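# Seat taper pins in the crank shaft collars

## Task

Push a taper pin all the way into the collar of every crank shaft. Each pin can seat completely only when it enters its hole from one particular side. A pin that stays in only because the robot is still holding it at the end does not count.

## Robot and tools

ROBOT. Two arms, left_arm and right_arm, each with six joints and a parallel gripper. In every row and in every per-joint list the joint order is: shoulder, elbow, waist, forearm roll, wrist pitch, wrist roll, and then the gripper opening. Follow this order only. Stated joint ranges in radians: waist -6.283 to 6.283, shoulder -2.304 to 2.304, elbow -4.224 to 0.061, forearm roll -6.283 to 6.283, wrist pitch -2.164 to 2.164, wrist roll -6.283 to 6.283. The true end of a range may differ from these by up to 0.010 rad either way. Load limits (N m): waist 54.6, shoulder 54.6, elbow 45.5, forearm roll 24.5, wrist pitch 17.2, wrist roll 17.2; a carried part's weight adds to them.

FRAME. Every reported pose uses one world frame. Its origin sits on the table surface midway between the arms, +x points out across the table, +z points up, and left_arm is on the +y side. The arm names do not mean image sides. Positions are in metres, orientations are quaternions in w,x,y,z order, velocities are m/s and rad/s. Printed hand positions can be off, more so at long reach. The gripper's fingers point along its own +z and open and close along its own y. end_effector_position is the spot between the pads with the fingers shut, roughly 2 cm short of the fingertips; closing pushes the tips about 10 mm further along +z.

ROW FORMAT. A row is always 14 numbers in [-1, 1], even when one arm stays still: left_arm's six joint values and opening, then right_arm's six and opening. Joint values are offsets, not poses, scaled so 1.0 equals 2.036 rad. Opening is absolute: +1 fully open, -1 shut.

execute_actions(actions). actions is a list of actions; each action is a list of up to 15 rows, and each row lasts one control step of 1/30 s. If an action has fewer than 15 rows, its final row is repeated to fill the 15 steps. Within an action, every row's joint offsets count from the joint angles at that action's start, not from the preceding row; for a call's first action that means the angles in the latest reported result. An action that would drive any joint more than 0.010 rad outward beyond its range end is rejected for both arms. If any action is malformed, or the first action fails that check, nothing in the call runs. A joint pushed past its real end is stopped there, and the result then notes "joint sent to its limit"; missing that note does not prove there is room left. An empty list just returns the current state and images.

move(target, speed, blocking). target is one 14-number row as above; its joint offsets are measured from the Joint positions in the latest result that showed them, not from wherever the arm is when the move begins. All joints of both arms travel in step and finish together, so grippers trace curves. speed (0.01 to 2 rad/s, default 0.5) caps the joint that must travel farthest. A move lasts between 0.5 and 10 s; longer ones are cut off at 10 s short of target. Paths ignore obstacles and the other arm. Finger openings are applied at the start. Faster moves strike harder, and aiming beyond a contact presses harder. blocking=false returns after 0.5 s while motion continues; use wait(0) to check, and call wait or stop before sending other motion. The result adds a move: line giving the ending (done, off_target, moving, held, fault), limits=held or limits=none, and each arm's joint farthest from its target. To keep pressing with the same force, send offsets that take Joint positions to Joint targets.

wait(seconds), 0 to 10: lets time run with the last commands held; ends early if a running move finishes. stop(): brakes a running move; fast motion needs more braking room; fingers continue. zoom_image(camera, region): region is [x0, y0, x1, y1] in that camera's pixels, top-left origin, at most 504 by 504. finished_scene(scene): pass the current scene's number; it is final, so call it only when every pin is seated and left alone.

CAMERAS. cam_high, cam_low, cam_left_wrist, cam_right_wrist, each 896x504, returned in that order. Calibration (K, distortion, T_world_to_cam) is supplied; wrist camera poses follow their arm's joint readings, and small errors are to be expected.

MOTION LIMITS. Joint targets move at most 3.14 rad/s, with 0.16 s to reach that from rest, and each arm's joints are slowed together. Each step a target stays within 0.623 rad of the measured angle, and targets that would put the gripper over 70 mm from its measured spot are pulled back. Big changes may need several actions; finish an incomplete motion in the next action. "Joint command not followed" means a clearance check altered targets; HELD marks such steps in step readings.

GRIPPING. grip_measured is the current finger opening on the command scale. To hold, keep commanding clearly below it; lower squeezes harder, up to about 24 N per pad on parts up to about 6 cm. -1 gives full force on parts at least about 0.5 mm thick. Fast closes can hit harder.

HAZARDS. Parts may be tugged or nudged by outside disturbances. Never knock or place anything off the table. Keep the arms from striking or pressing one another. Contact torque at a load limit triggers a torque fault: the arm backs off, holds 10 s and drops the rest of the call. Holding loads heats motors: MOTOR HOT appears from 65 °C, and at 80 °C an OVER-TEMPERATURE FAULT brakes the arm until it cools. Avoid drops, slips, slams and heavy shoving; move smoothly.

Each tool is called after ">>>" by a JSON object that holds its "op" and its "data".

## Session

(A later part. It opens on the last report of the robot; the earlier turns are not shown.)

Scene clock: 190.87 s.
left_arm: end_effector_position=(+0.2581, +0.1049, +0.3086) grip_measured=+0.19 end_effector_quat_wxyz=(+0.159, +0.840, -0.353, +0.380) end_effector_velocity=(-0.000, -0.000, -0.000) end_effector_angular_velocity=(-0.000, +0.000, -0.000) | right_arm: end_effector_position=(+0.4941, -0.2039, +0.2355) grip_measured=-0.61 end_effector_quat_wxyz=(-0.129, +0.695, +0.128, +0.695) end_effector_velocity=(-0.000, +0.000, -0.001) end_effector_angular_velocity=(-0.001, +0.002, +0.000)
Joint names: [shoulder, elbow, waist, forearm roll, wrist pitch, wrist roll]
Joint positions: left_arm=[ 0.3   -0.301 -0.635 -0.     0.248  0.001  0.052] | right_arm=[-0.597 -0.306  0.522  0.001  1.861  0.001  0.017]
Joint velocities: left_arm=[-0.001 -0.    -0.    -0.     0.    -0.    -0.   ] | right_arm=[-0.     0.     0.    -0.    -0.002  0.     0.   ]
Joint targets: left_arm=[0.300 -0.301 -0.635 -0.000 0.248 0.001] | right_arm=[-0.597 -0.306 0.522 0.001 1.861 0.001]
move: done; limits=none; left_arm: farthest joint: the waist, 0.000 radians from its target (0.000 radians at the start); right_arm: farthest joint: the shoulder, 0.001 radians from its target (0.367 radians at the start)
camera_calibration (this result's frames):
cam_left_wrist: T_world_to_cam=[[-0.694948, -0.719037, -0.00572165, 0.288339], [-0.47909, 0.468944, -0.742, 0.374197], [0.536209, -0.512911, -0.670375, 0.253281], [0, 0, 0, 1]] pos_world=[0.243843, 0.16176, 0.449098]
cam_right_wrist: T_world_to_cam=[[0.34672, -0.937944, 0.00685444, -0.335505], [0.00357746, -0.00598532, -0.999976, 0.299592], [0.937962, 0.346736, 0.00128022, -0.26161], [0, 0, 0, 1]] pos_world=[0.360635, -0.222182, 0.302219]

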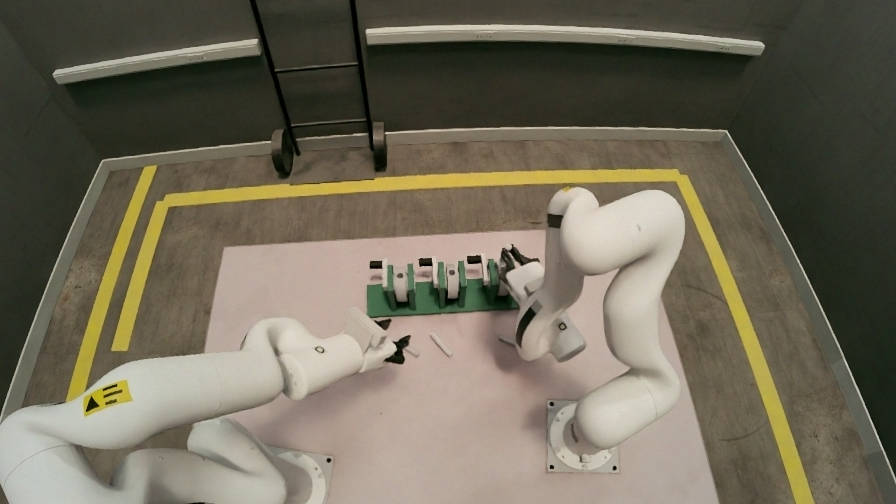

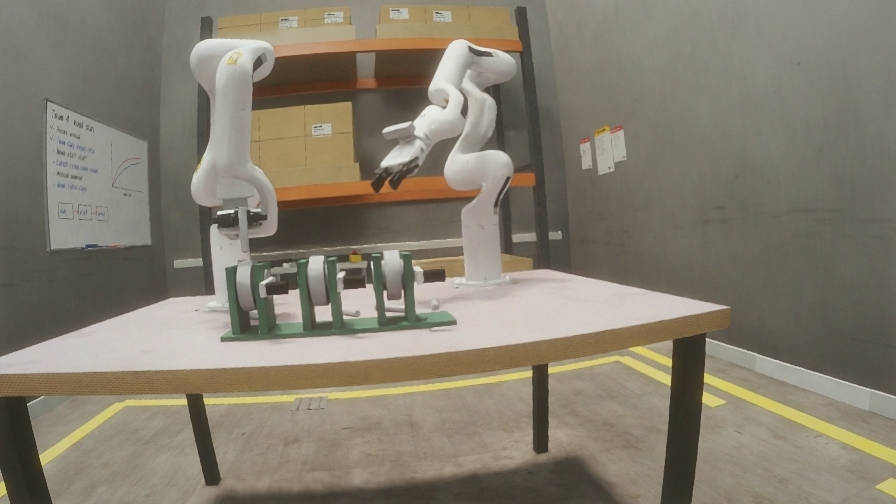

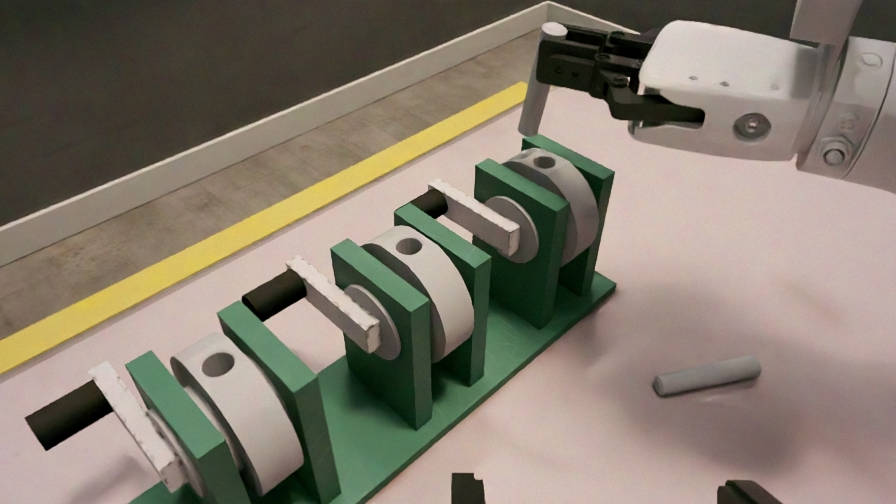

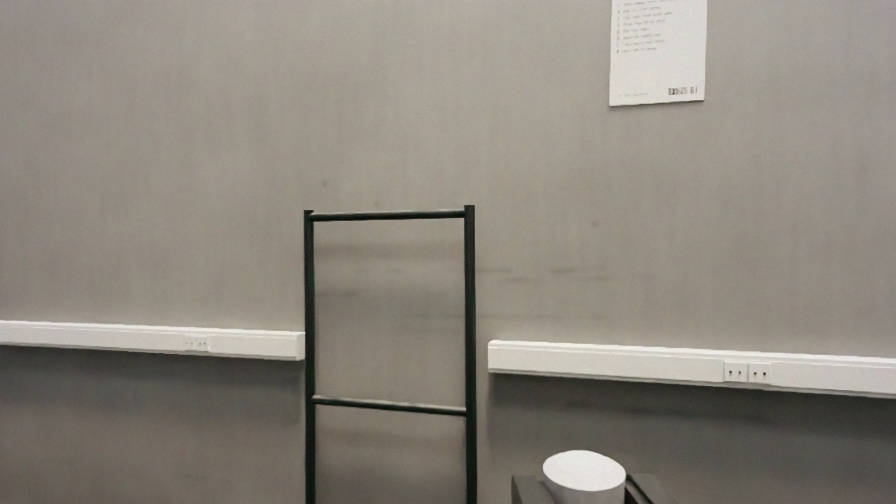

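>>> {"op": "move", "data": {"target": [0,0,0,0,0,0,0.2,0.02,0.0,0,0,-0.06,0,-1], "speed": 0.1}}

>>> {"op": "zoom_image", "data": {"camera": "cam_left_wrist", "region": [440,20,660,220]}}

>>> {"op": "zoom_image", "data": {"camera": "cam_low", "region": [170,170,300,300]}}

Scene clock: 234.67 s.
left_arm: end_effector_position=(+0.2581, +0.1049, +0.3086) grip_measured=+0.19 end_effector_quat_wxyz=(+0.159, +0.840, -0.353, +0.380) end_effector_velocity=(+0.000, -0.001, +0.001) end_effector_angular_velocity=(-0.002, -0.003, -0.001) | right_arm: end_effector_position=(+0.4981, -0.2024, +0.2255) grip_measured=-0.61 end_effector_quat_wxyz=(-0.123, +0.723, +0.133, +0.666) end_effector_velocity=(+0.001, -0.001, +0.001) end_effector_angular_velocity=(+0.000, -0.001, -0.002)
Joint names: [shoulder, elbow, waist, forearm roll, wrist pitch, wrist roll]
Joint positions: left_arm=[ 0.3   -0.301 -0.635 -0.     0.248  0.001  0.052] | right_arm=[-0.556 -0.306  0.522  0.001  1.739  0.001  0.017]
Joint velocities: left_arm=[ 0.001 -0.    -0.001  0.     0.002 -0.     0.   ] | right_arm=[ 0.001 -0.001 -0.002 -0.    -0.001  0.    -0.   ]
Joint targets: left_arm=[0.300 -0.301 -0.635 -0.000 0.248 0.001] | right_arm=[-0.556 -0.306 0.522 0.001 1.739 0.001]
move: done; limits=none; left_arm: farthest joint: the waist, 0.000 radians from its target (0.000 radians at the start); right_arm: farthest joint: the waist, 0.000 radians from its target (0.000 radians at the start)
camera_calibration (this result's frames):
cam_left_wrist: T_world_to_cam=[[-0.694948, -0.719037, -0.00572168, 0.288339], [-0.47909, 0.468944, -0.742, 0.374197], [0.536209, -0.512911, -0.670375, 0.253281], [0, 0, 0, 1]] pos_world=[0.243843, 0.16176, 0.449098]
cam_right_wrist: T_world_to_cam=[[0.347244, -0.937743, 0.00769817, -0.335804], [-0.0724249, -0.0350014, -0.99676, 0.320855], [0.934974, 0.345561, -0.08007, -0.246214], [0, 0, 0, 1]] pos_world=[0.370047, -0.218585, 0.302686]

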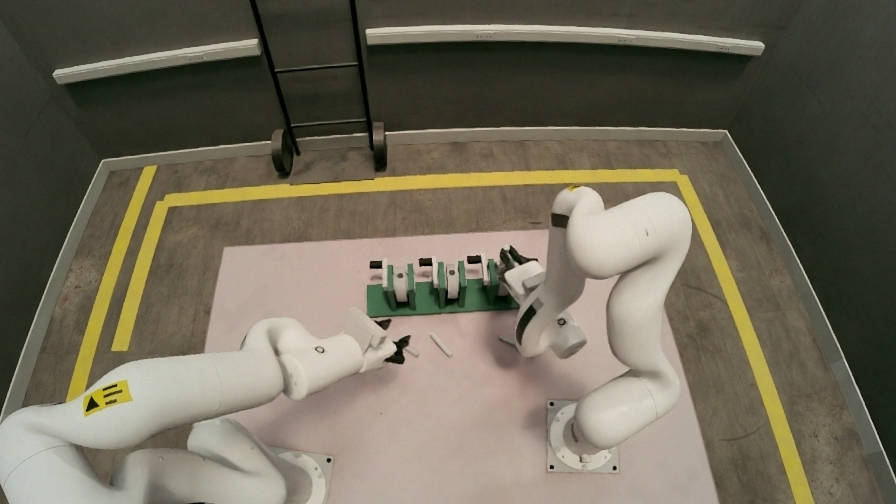

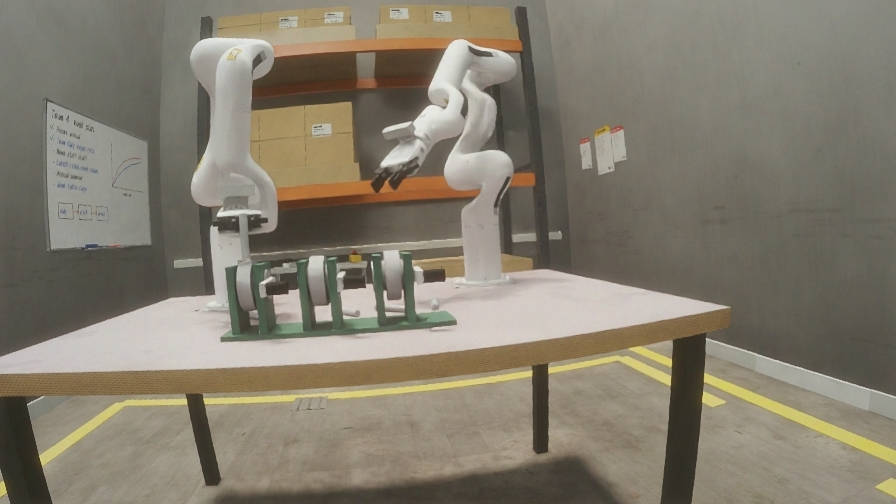

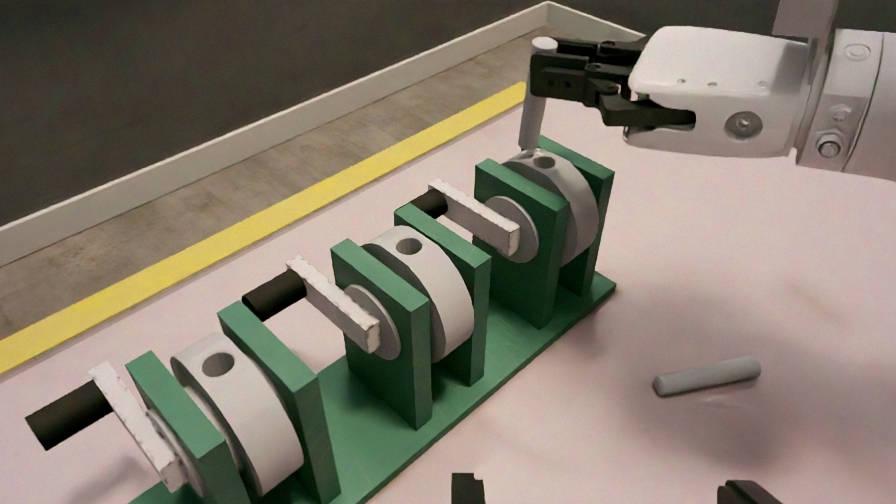

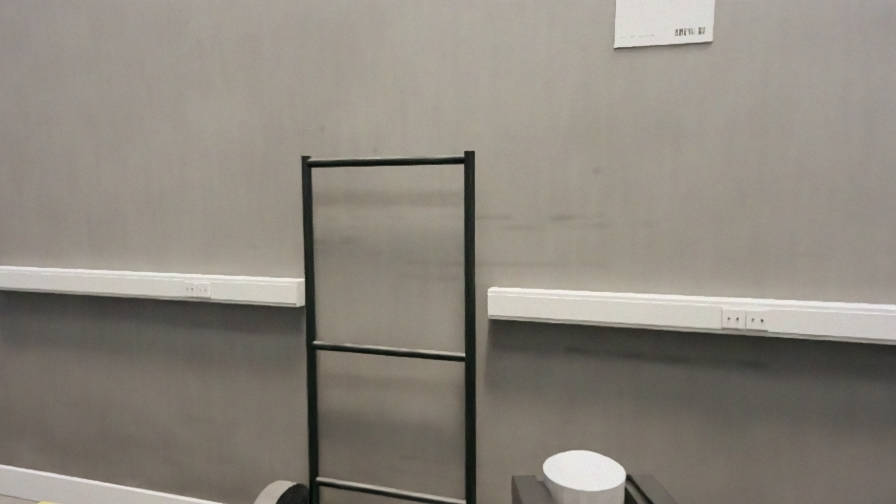

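Region (440, 20, 660, 220) of cam_left_wrist's 896x504 image, scaled by 2.291, with more detail than that image has; it fills the top 458 rows of this view, and the rest is white.

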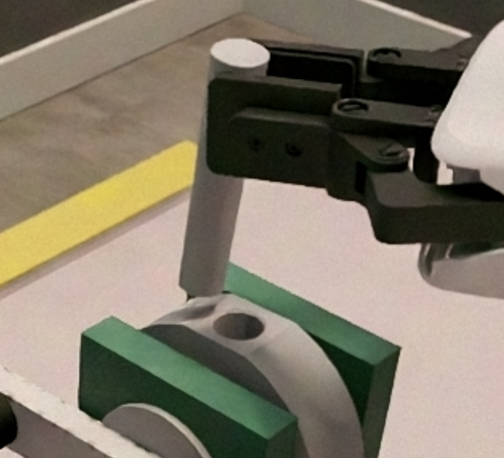

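Region (170, 170, 300, 300) of cam_low's 896x504 image, scaled by 3.877, with more detail than that image has.

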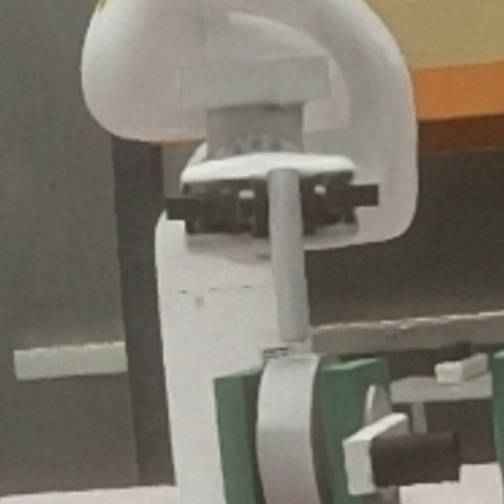

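>>> {"op": "move", "data": {"target": [0,0,0,0,0,0,0.2,0.043,0.027,0.006,0,-0.046,0,-1], "speed": 0.1}}

>>> {"op": "zoom_image", "data": {"camera": "cam_left_wrist", "region": [440,20,660,220]}}

>>> {"op": "zoom_image", "data": {"camera": "cam_low", "region": [170,170,300,300]}}

Scene clock: 251.47 s.
left_arm: end_effector_position=(+0.2581, +0.1049, +0.3086) grip_measured=+0.19 end_effector_quat_wxyz=(+0.159, +0.840, -0.353, +0.380) end_effector_velocity=(-0.000, -0.000, +0.000) end_effector_angular_velocity=(-0.000, +0.000, +0.000) | right_arm: end_effector_position=(+0.4803, -0.2031, +0.2289) grip_measured=-0.61 end_effector_quat_wxyz=(-0.123, +0.742, +0.142, +0.643) end_effector_velocity=(+0.000, -0.000, +0.000) end_effector_angular_velocity=(+0.000, -0.000, -0.000)
Joint names: [shoulder, elbow, waist, forearm roll, wrist pitch, wrist roll]
Joint positions: left_arm=[ 0.3   -0.301 -0.635 -0.     0.248  0.001  0.052] | right_arm=[-0.469 -0.252  0.535  0.001  1.645  0.001  0.017]
Joint velocities: left_arm=[ 0.001 -0.    -0.    -0.001 -0.001  0.    -0.   ] | right_arm=[ 0.002 -0.    -0.    -0.    -0.001  0.    -0.   ]
Joint targets: left_arm=[0.300 -0.301 -0.635 -0.000 0.248 0.001] | right_arm=[-0.469 -0.252 0.535 0.001 1.645 0.001]
move: done; limits=none; left_arm: farthest joint: the waist, 0.000 radians from its target (0.000 radians at the start); right_arm: farthest joint: the elbow, 0.001 radians from its target (0.055 radians at the start)
camera_calibration (this result's frames):
cam_left_wrist: T_world_to_cam=[[-0.694948, -0.719037, -0.00572179, 0.288339], [-0.479089, 0.468944, -0.742001, 0.374198], [0.536209, -0.512911, -0.670375, 0.253281], [0, 0, 0, 1]] pos_world=[0.243844, 0.16176, 0.449098]
cam_right_wrist: T_world_to_cam=[[0.359086, -0.933268, 0.00829802, -0.335175], [-0.128444, -0.0582226, -0.990006, 0.343589], [0.924424, 0.354431, -0.140779, -0.208362], [0, 0, 0, 1]] pos_world=[0.357103, -0.218953, 0.313603]

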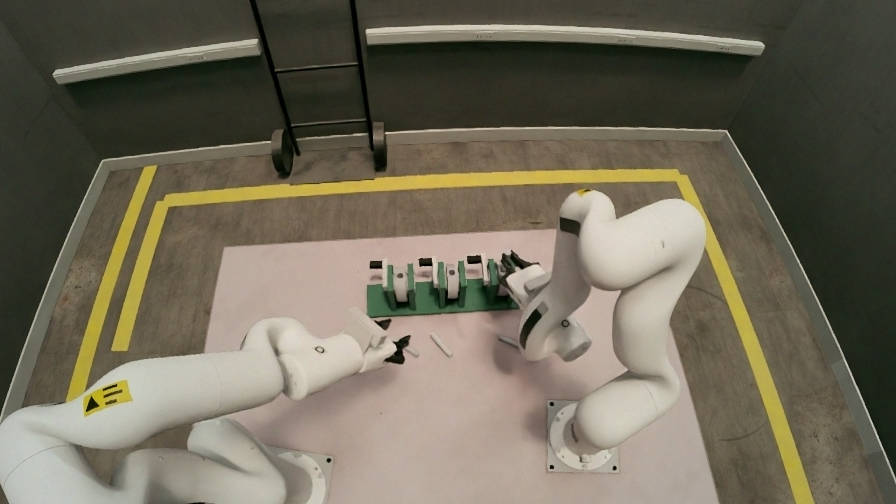

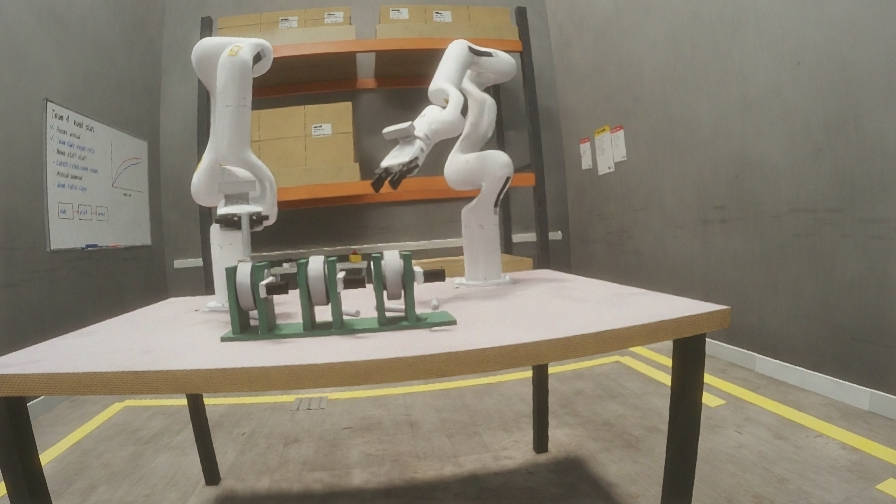

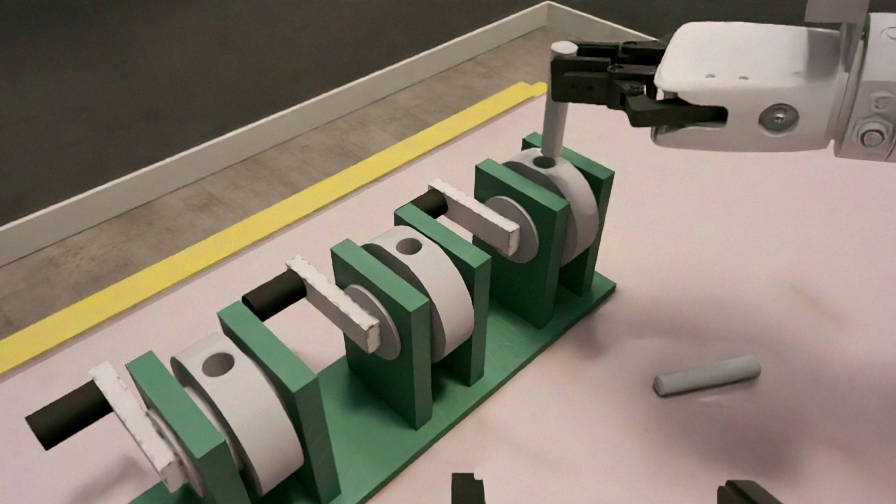

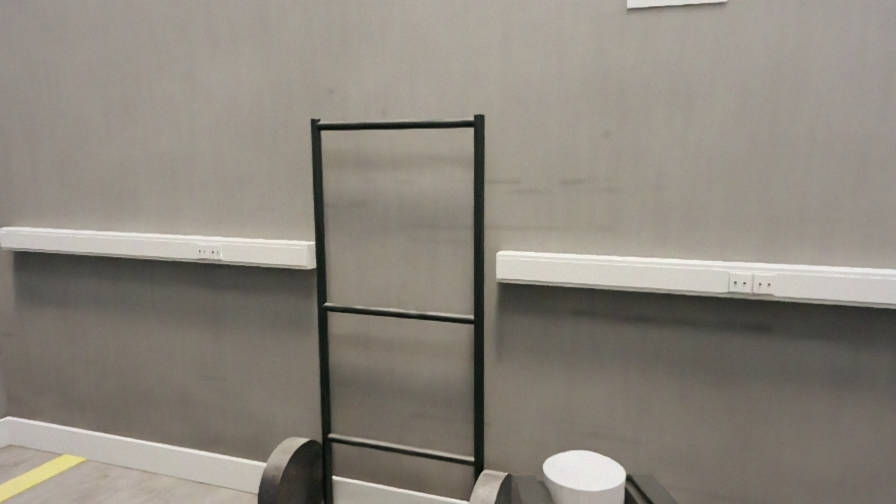

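Region (440, 20, 660, 220) of cam_left_wrist's 896x504 image, scaled by 2.291, with more detail than that image has; it fills the top 458 rows of this view, and the rest is white.

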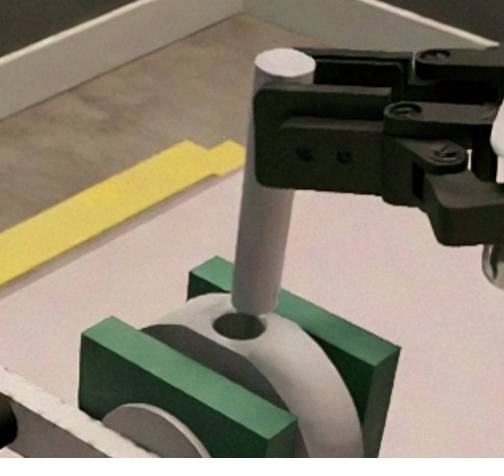

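Region (170, 170, 300, 300) of cam_low's 896x504 image, scaled by 3.877, with more detail than that image has.

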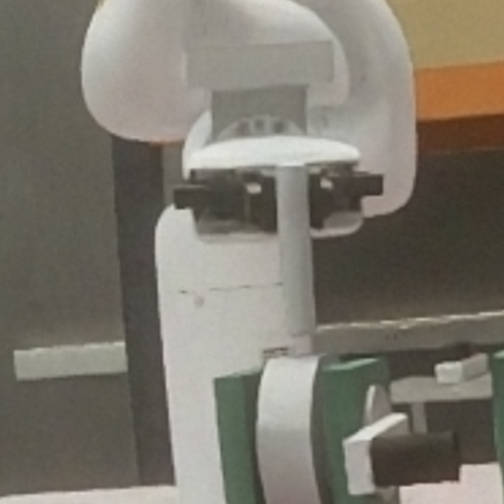

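>>> {"op": "move", "data": {"target": [0,0,0,0,0,0,0.2,-0.005,-0.008,-0.0045,0,-0.002,0,-1], "speed": 0.03}}

>>> {"op": "zoom_image", "data": {"camera": "cam_left_wrist", "region": [440,20,660,220]}}

>>> {"op": "zoom_image", "data": {"camera": "cam_low", "region": [200,200,300,300]}}

Scene clock: 267.07 s.
left_arm: end_effector_position=(+0.2581, +0.1049, +0.3086) grip_measured=+0.19 end_effector_quat_wxyz=(+0.159, +0.840, -0.353, +0.380) end_effector_velocity=(+0.000, -0.000, +0.000) end_effector_angular_velocity=(-0.002, -0.002, -0.001) | right_arm: end_effector_position=(+0.4878, -0.2048, +0.2279) grip_measured=-0.61 end_effector_quat_wxyz=(-0.120, +0.742, +0.138, +0.645) end_effector_velocity=(+0.000, -0.000, -0.000) end_effector_angular_velocity=(+0.000, -0.000, -0.001)
Joint names: [shoulder, elbow, waist, forearm roll, wrist pitch, wrist roll]
Joint positions: left_arm=[ 0.3   -0.301 -0.635 -0.     0.248  0.001  0.052] | right_arm=[-0.479 -0.268  0.525  0.001  1.641  0.001  0.017]
Joint velocities: left_arm=[-0.    -0.    -0.001  0.     0.003  0.    -0.   ] | right_arm=[-0.     0.    -0.001 -0.     0.001 -0.    -0.   ]
Joint targets: left_arm=[0.300 -0.301 -0.635 -0.000 0.248 0.001] | right_arm=[-0.479 -0.268 0.525 0.001 1.641 0.001]
move: done; limits=none; left_arm: farthest joint: the waist, 0.000 radians from its target (0.000 radians at the start); right_arm: farthest joint: the waist, 0.000 radians from its target (0.009 radians at the start)
camera_calibration (this result's frames):
cam_left_wrist: T_world_to_cam=[[-0.694948, -0.719037, -0.00572168, 0.288339], [-0.479089, 0.468944, -0.742001, 0.374198], [0.536209, -0.512911, -0.670375, 0.253281], [0, 0, 0, 1]] pos_world=[0.243844, 0.16176, 0.449098]
cam_right_wrist: T_world_to_cam=[[0.350529, -0.936515, 0.0082716, -0.335961], [-0.127106, -0.056321, -0.990289, 0.343282], [0.927887, 0.346073, -0.138779, -0.218645], [0, 0, 0, 1]] pos_world=[0.364275, -0.219631, 0.312384]

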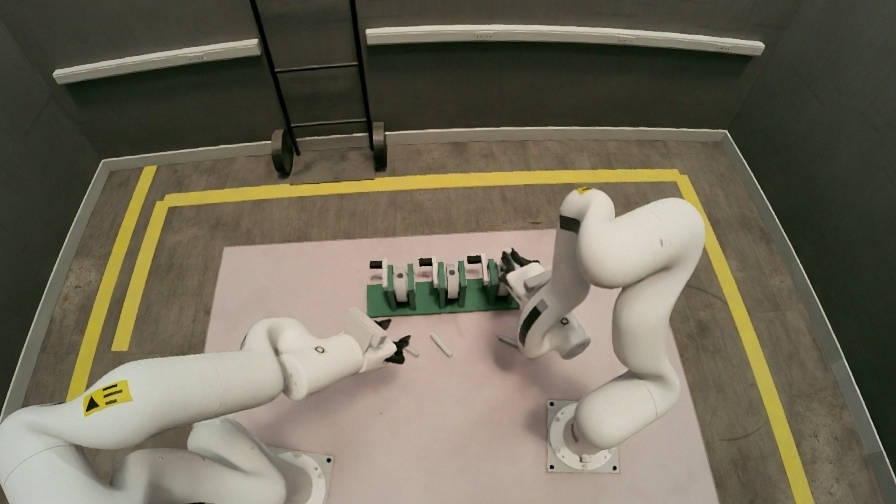

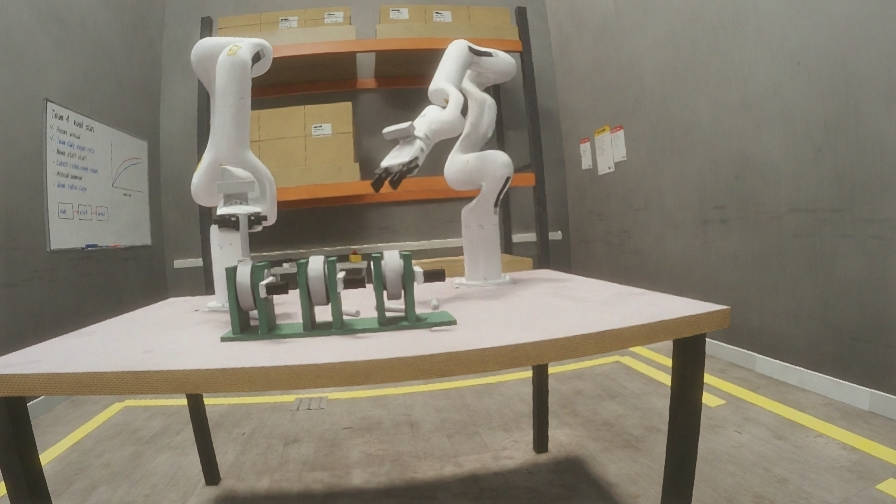

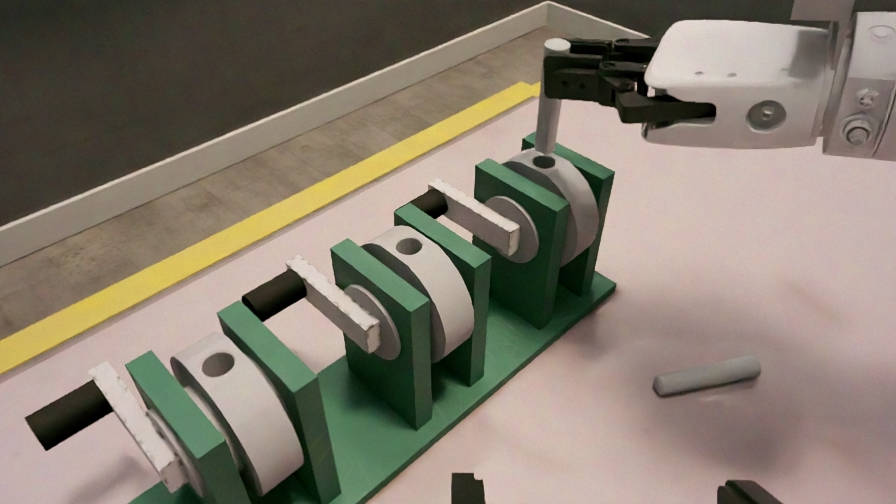

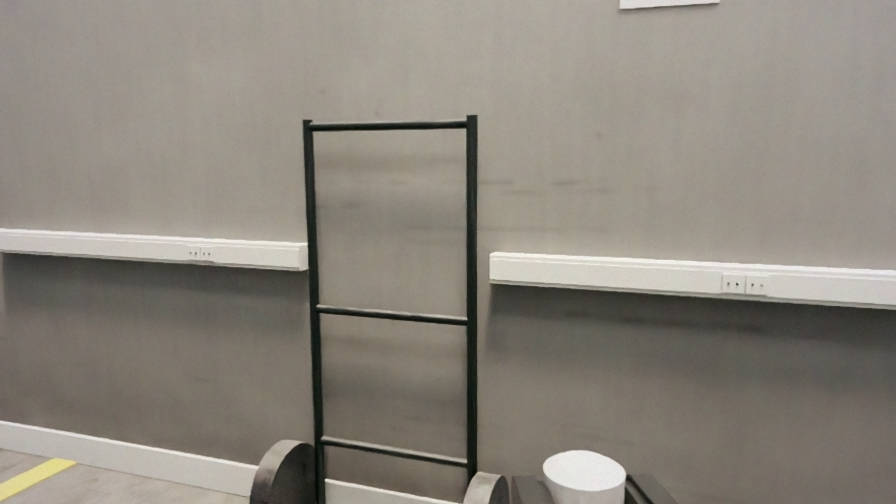

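Region (440, 20, 660, 220) of cam_left_wrist's 896x504 image, scaled by 2.291, with more detail than that image has; it fills the top 458 rows of this view, and the rest is white.

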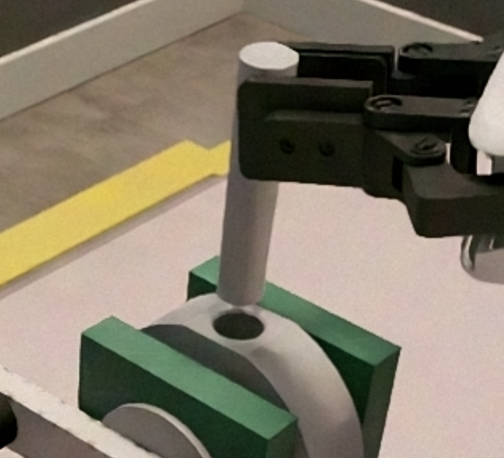

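Region (200, 200, 300, 300) of cam_low's 896x504 image, scaled by 5.040, with more detail than that image has.

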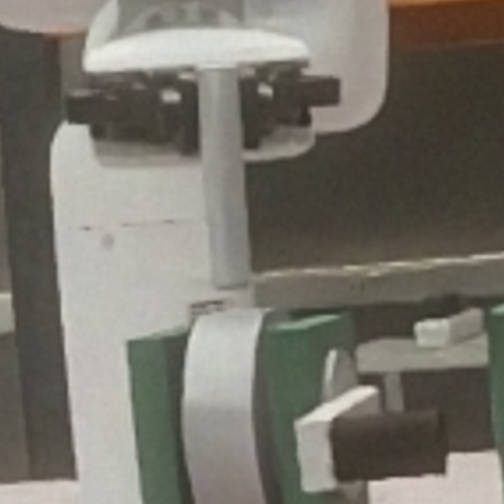

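Down 14 mm with ~1 mm inward.

>>> {"op": "move", "data": {"target": [0,0,0,0,0,0,0.2,-0.029,-0.007,0,0,0.022,0,-1], "speed": 0.03}}

>>> {"op": "zoom_image", "data": {"camera": "cam_left_wrist", "region": [440,20,660,220]}}

Scene clock: 279.17 s.
left_arm: end_effector_position=(+0.2581, +0.1049, +0.3086) grip_measured=+0.19 end_effector_quat_wxyz=(+0.159, +0.840, -0.353, +0.380) end_effector_velocity=(+0.000, +0.000, -0.000) end_effector_angular_velocity=(+0.001, +0.001, +0.001) | right_arm: end_effector_position=(+0.4875, -0.2049, +0.2138) grip_measured=-0.61 end_effector_quat_wxyz=(-0.120, +0.743, +0.138, +0.644) end_effector_velocity=(-0.000, -0.000, +0.000) end_effector_angular_velocity=(-0.000, -0.001, -0.000)
Joint names: [shoulder, elbow, waist, forearm roll, wrist pitch, wrist roll]
Joint positions: left_arm=[ 0.3   -0.301 -0.635 -0.     0.248  0.001  0.052] | right_arm=[-0.538 -0.282  0.525  0.001  1.684  0.001  0.017]
Joint velocities: left_arm=[-0.    -0.     0.001 -0.    -0.001 -0.     0.   ] | right_arm=[-0.     0.     0.     0.     0.002 -0.     0.   ]
Joint targets: left_arm=[0.300 -0.301 -0.635 -0.000 0.248 0.001] | right_arm=[-0.538 -0.282 0.525 0.001 1.686 0.001]
move: done; limits=none; left_arm: farthest joint: the waist, 0.000 radians from its target (0.000 radians at the start); right_arm: farthest joint: the wrist pitch, 0.002 radians from its target (0.045 radians at the start)
camera_calibration (this result's frames):
cam_left_wrist: T_world_to_cam=[[-0.694948, -0.719037, -0.0057217, 0.288339], [-0.479089, 0.468944, -0.742001, 0.374197], [0.536209, -0.512911, -0.670375, 0.253281], [0, 0, 0, 1]] pos_world=[0.243843, 0.16176, 0.449098]
cam_right_wrist: T_world_to_cam=[[0.350687, -0.936457, 0.0081794, -0.33584], [-0.129614, -0.0571844, -0.989914, 0.330274], [0.92748, 0.34609, -0.141431, -0.219522], [0, 0, 0, 1]] pos_world=[0.364185, -0.219639, 0.298642]

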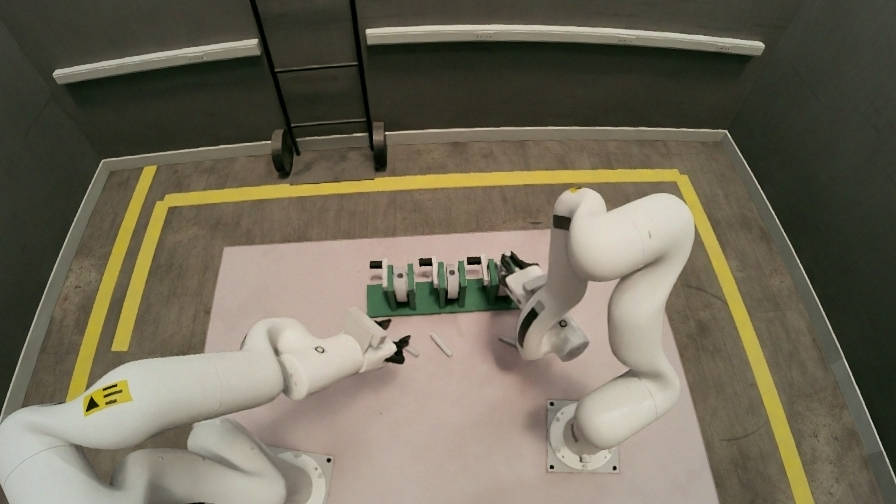

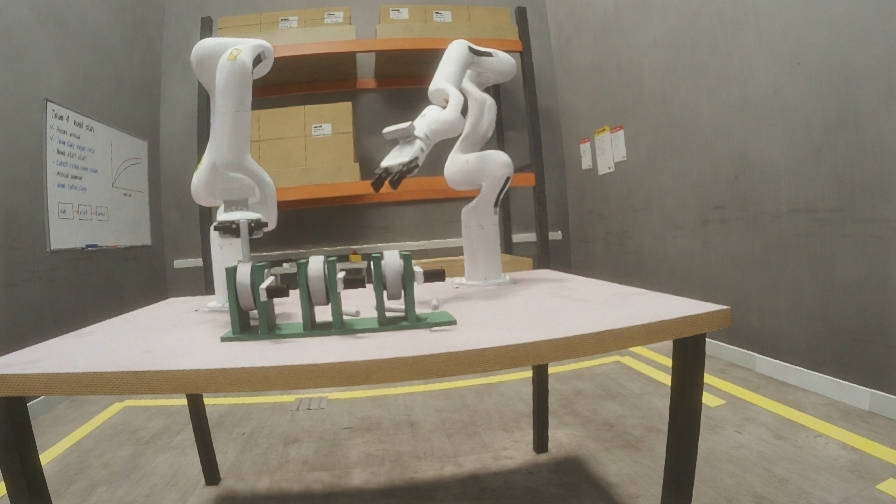

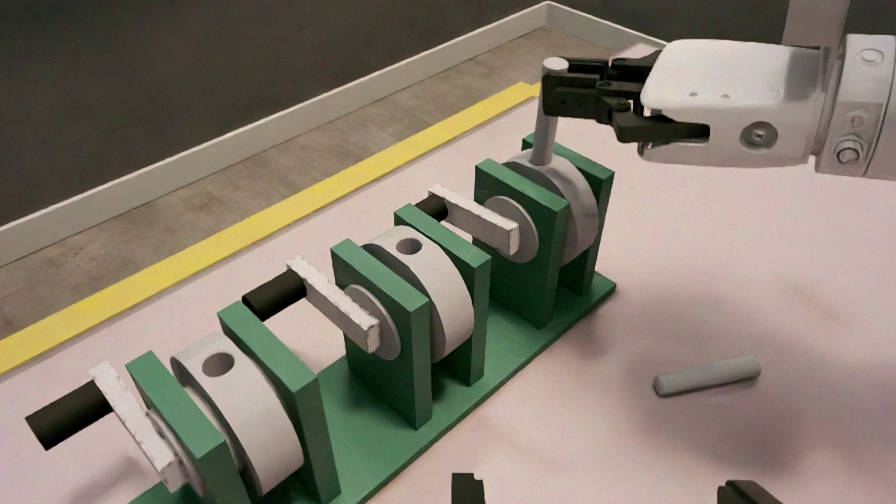

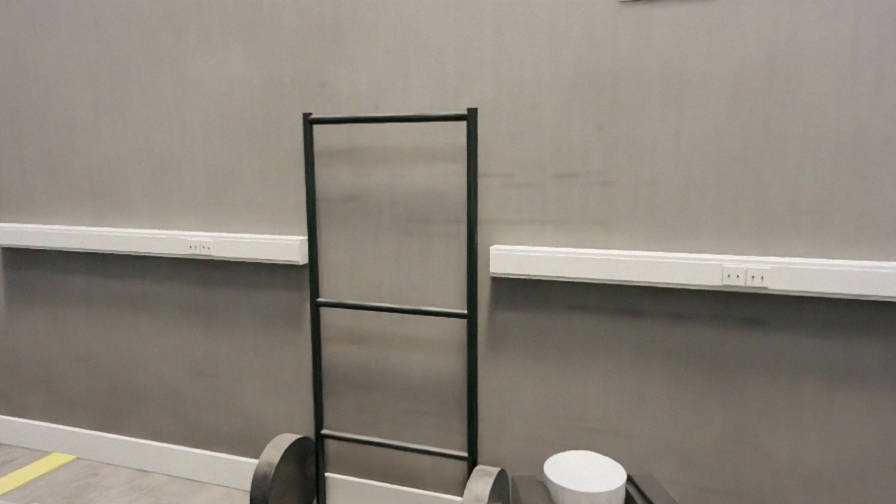

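Region (440, 20, 660, 220) of cam_left_wrist's 896x504 image, scaled by 2.291, with more detail than that image has; it fills the top 458 rows of this view, and the rest is white.

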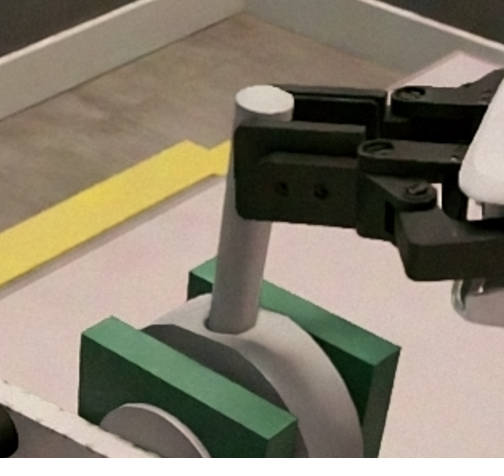

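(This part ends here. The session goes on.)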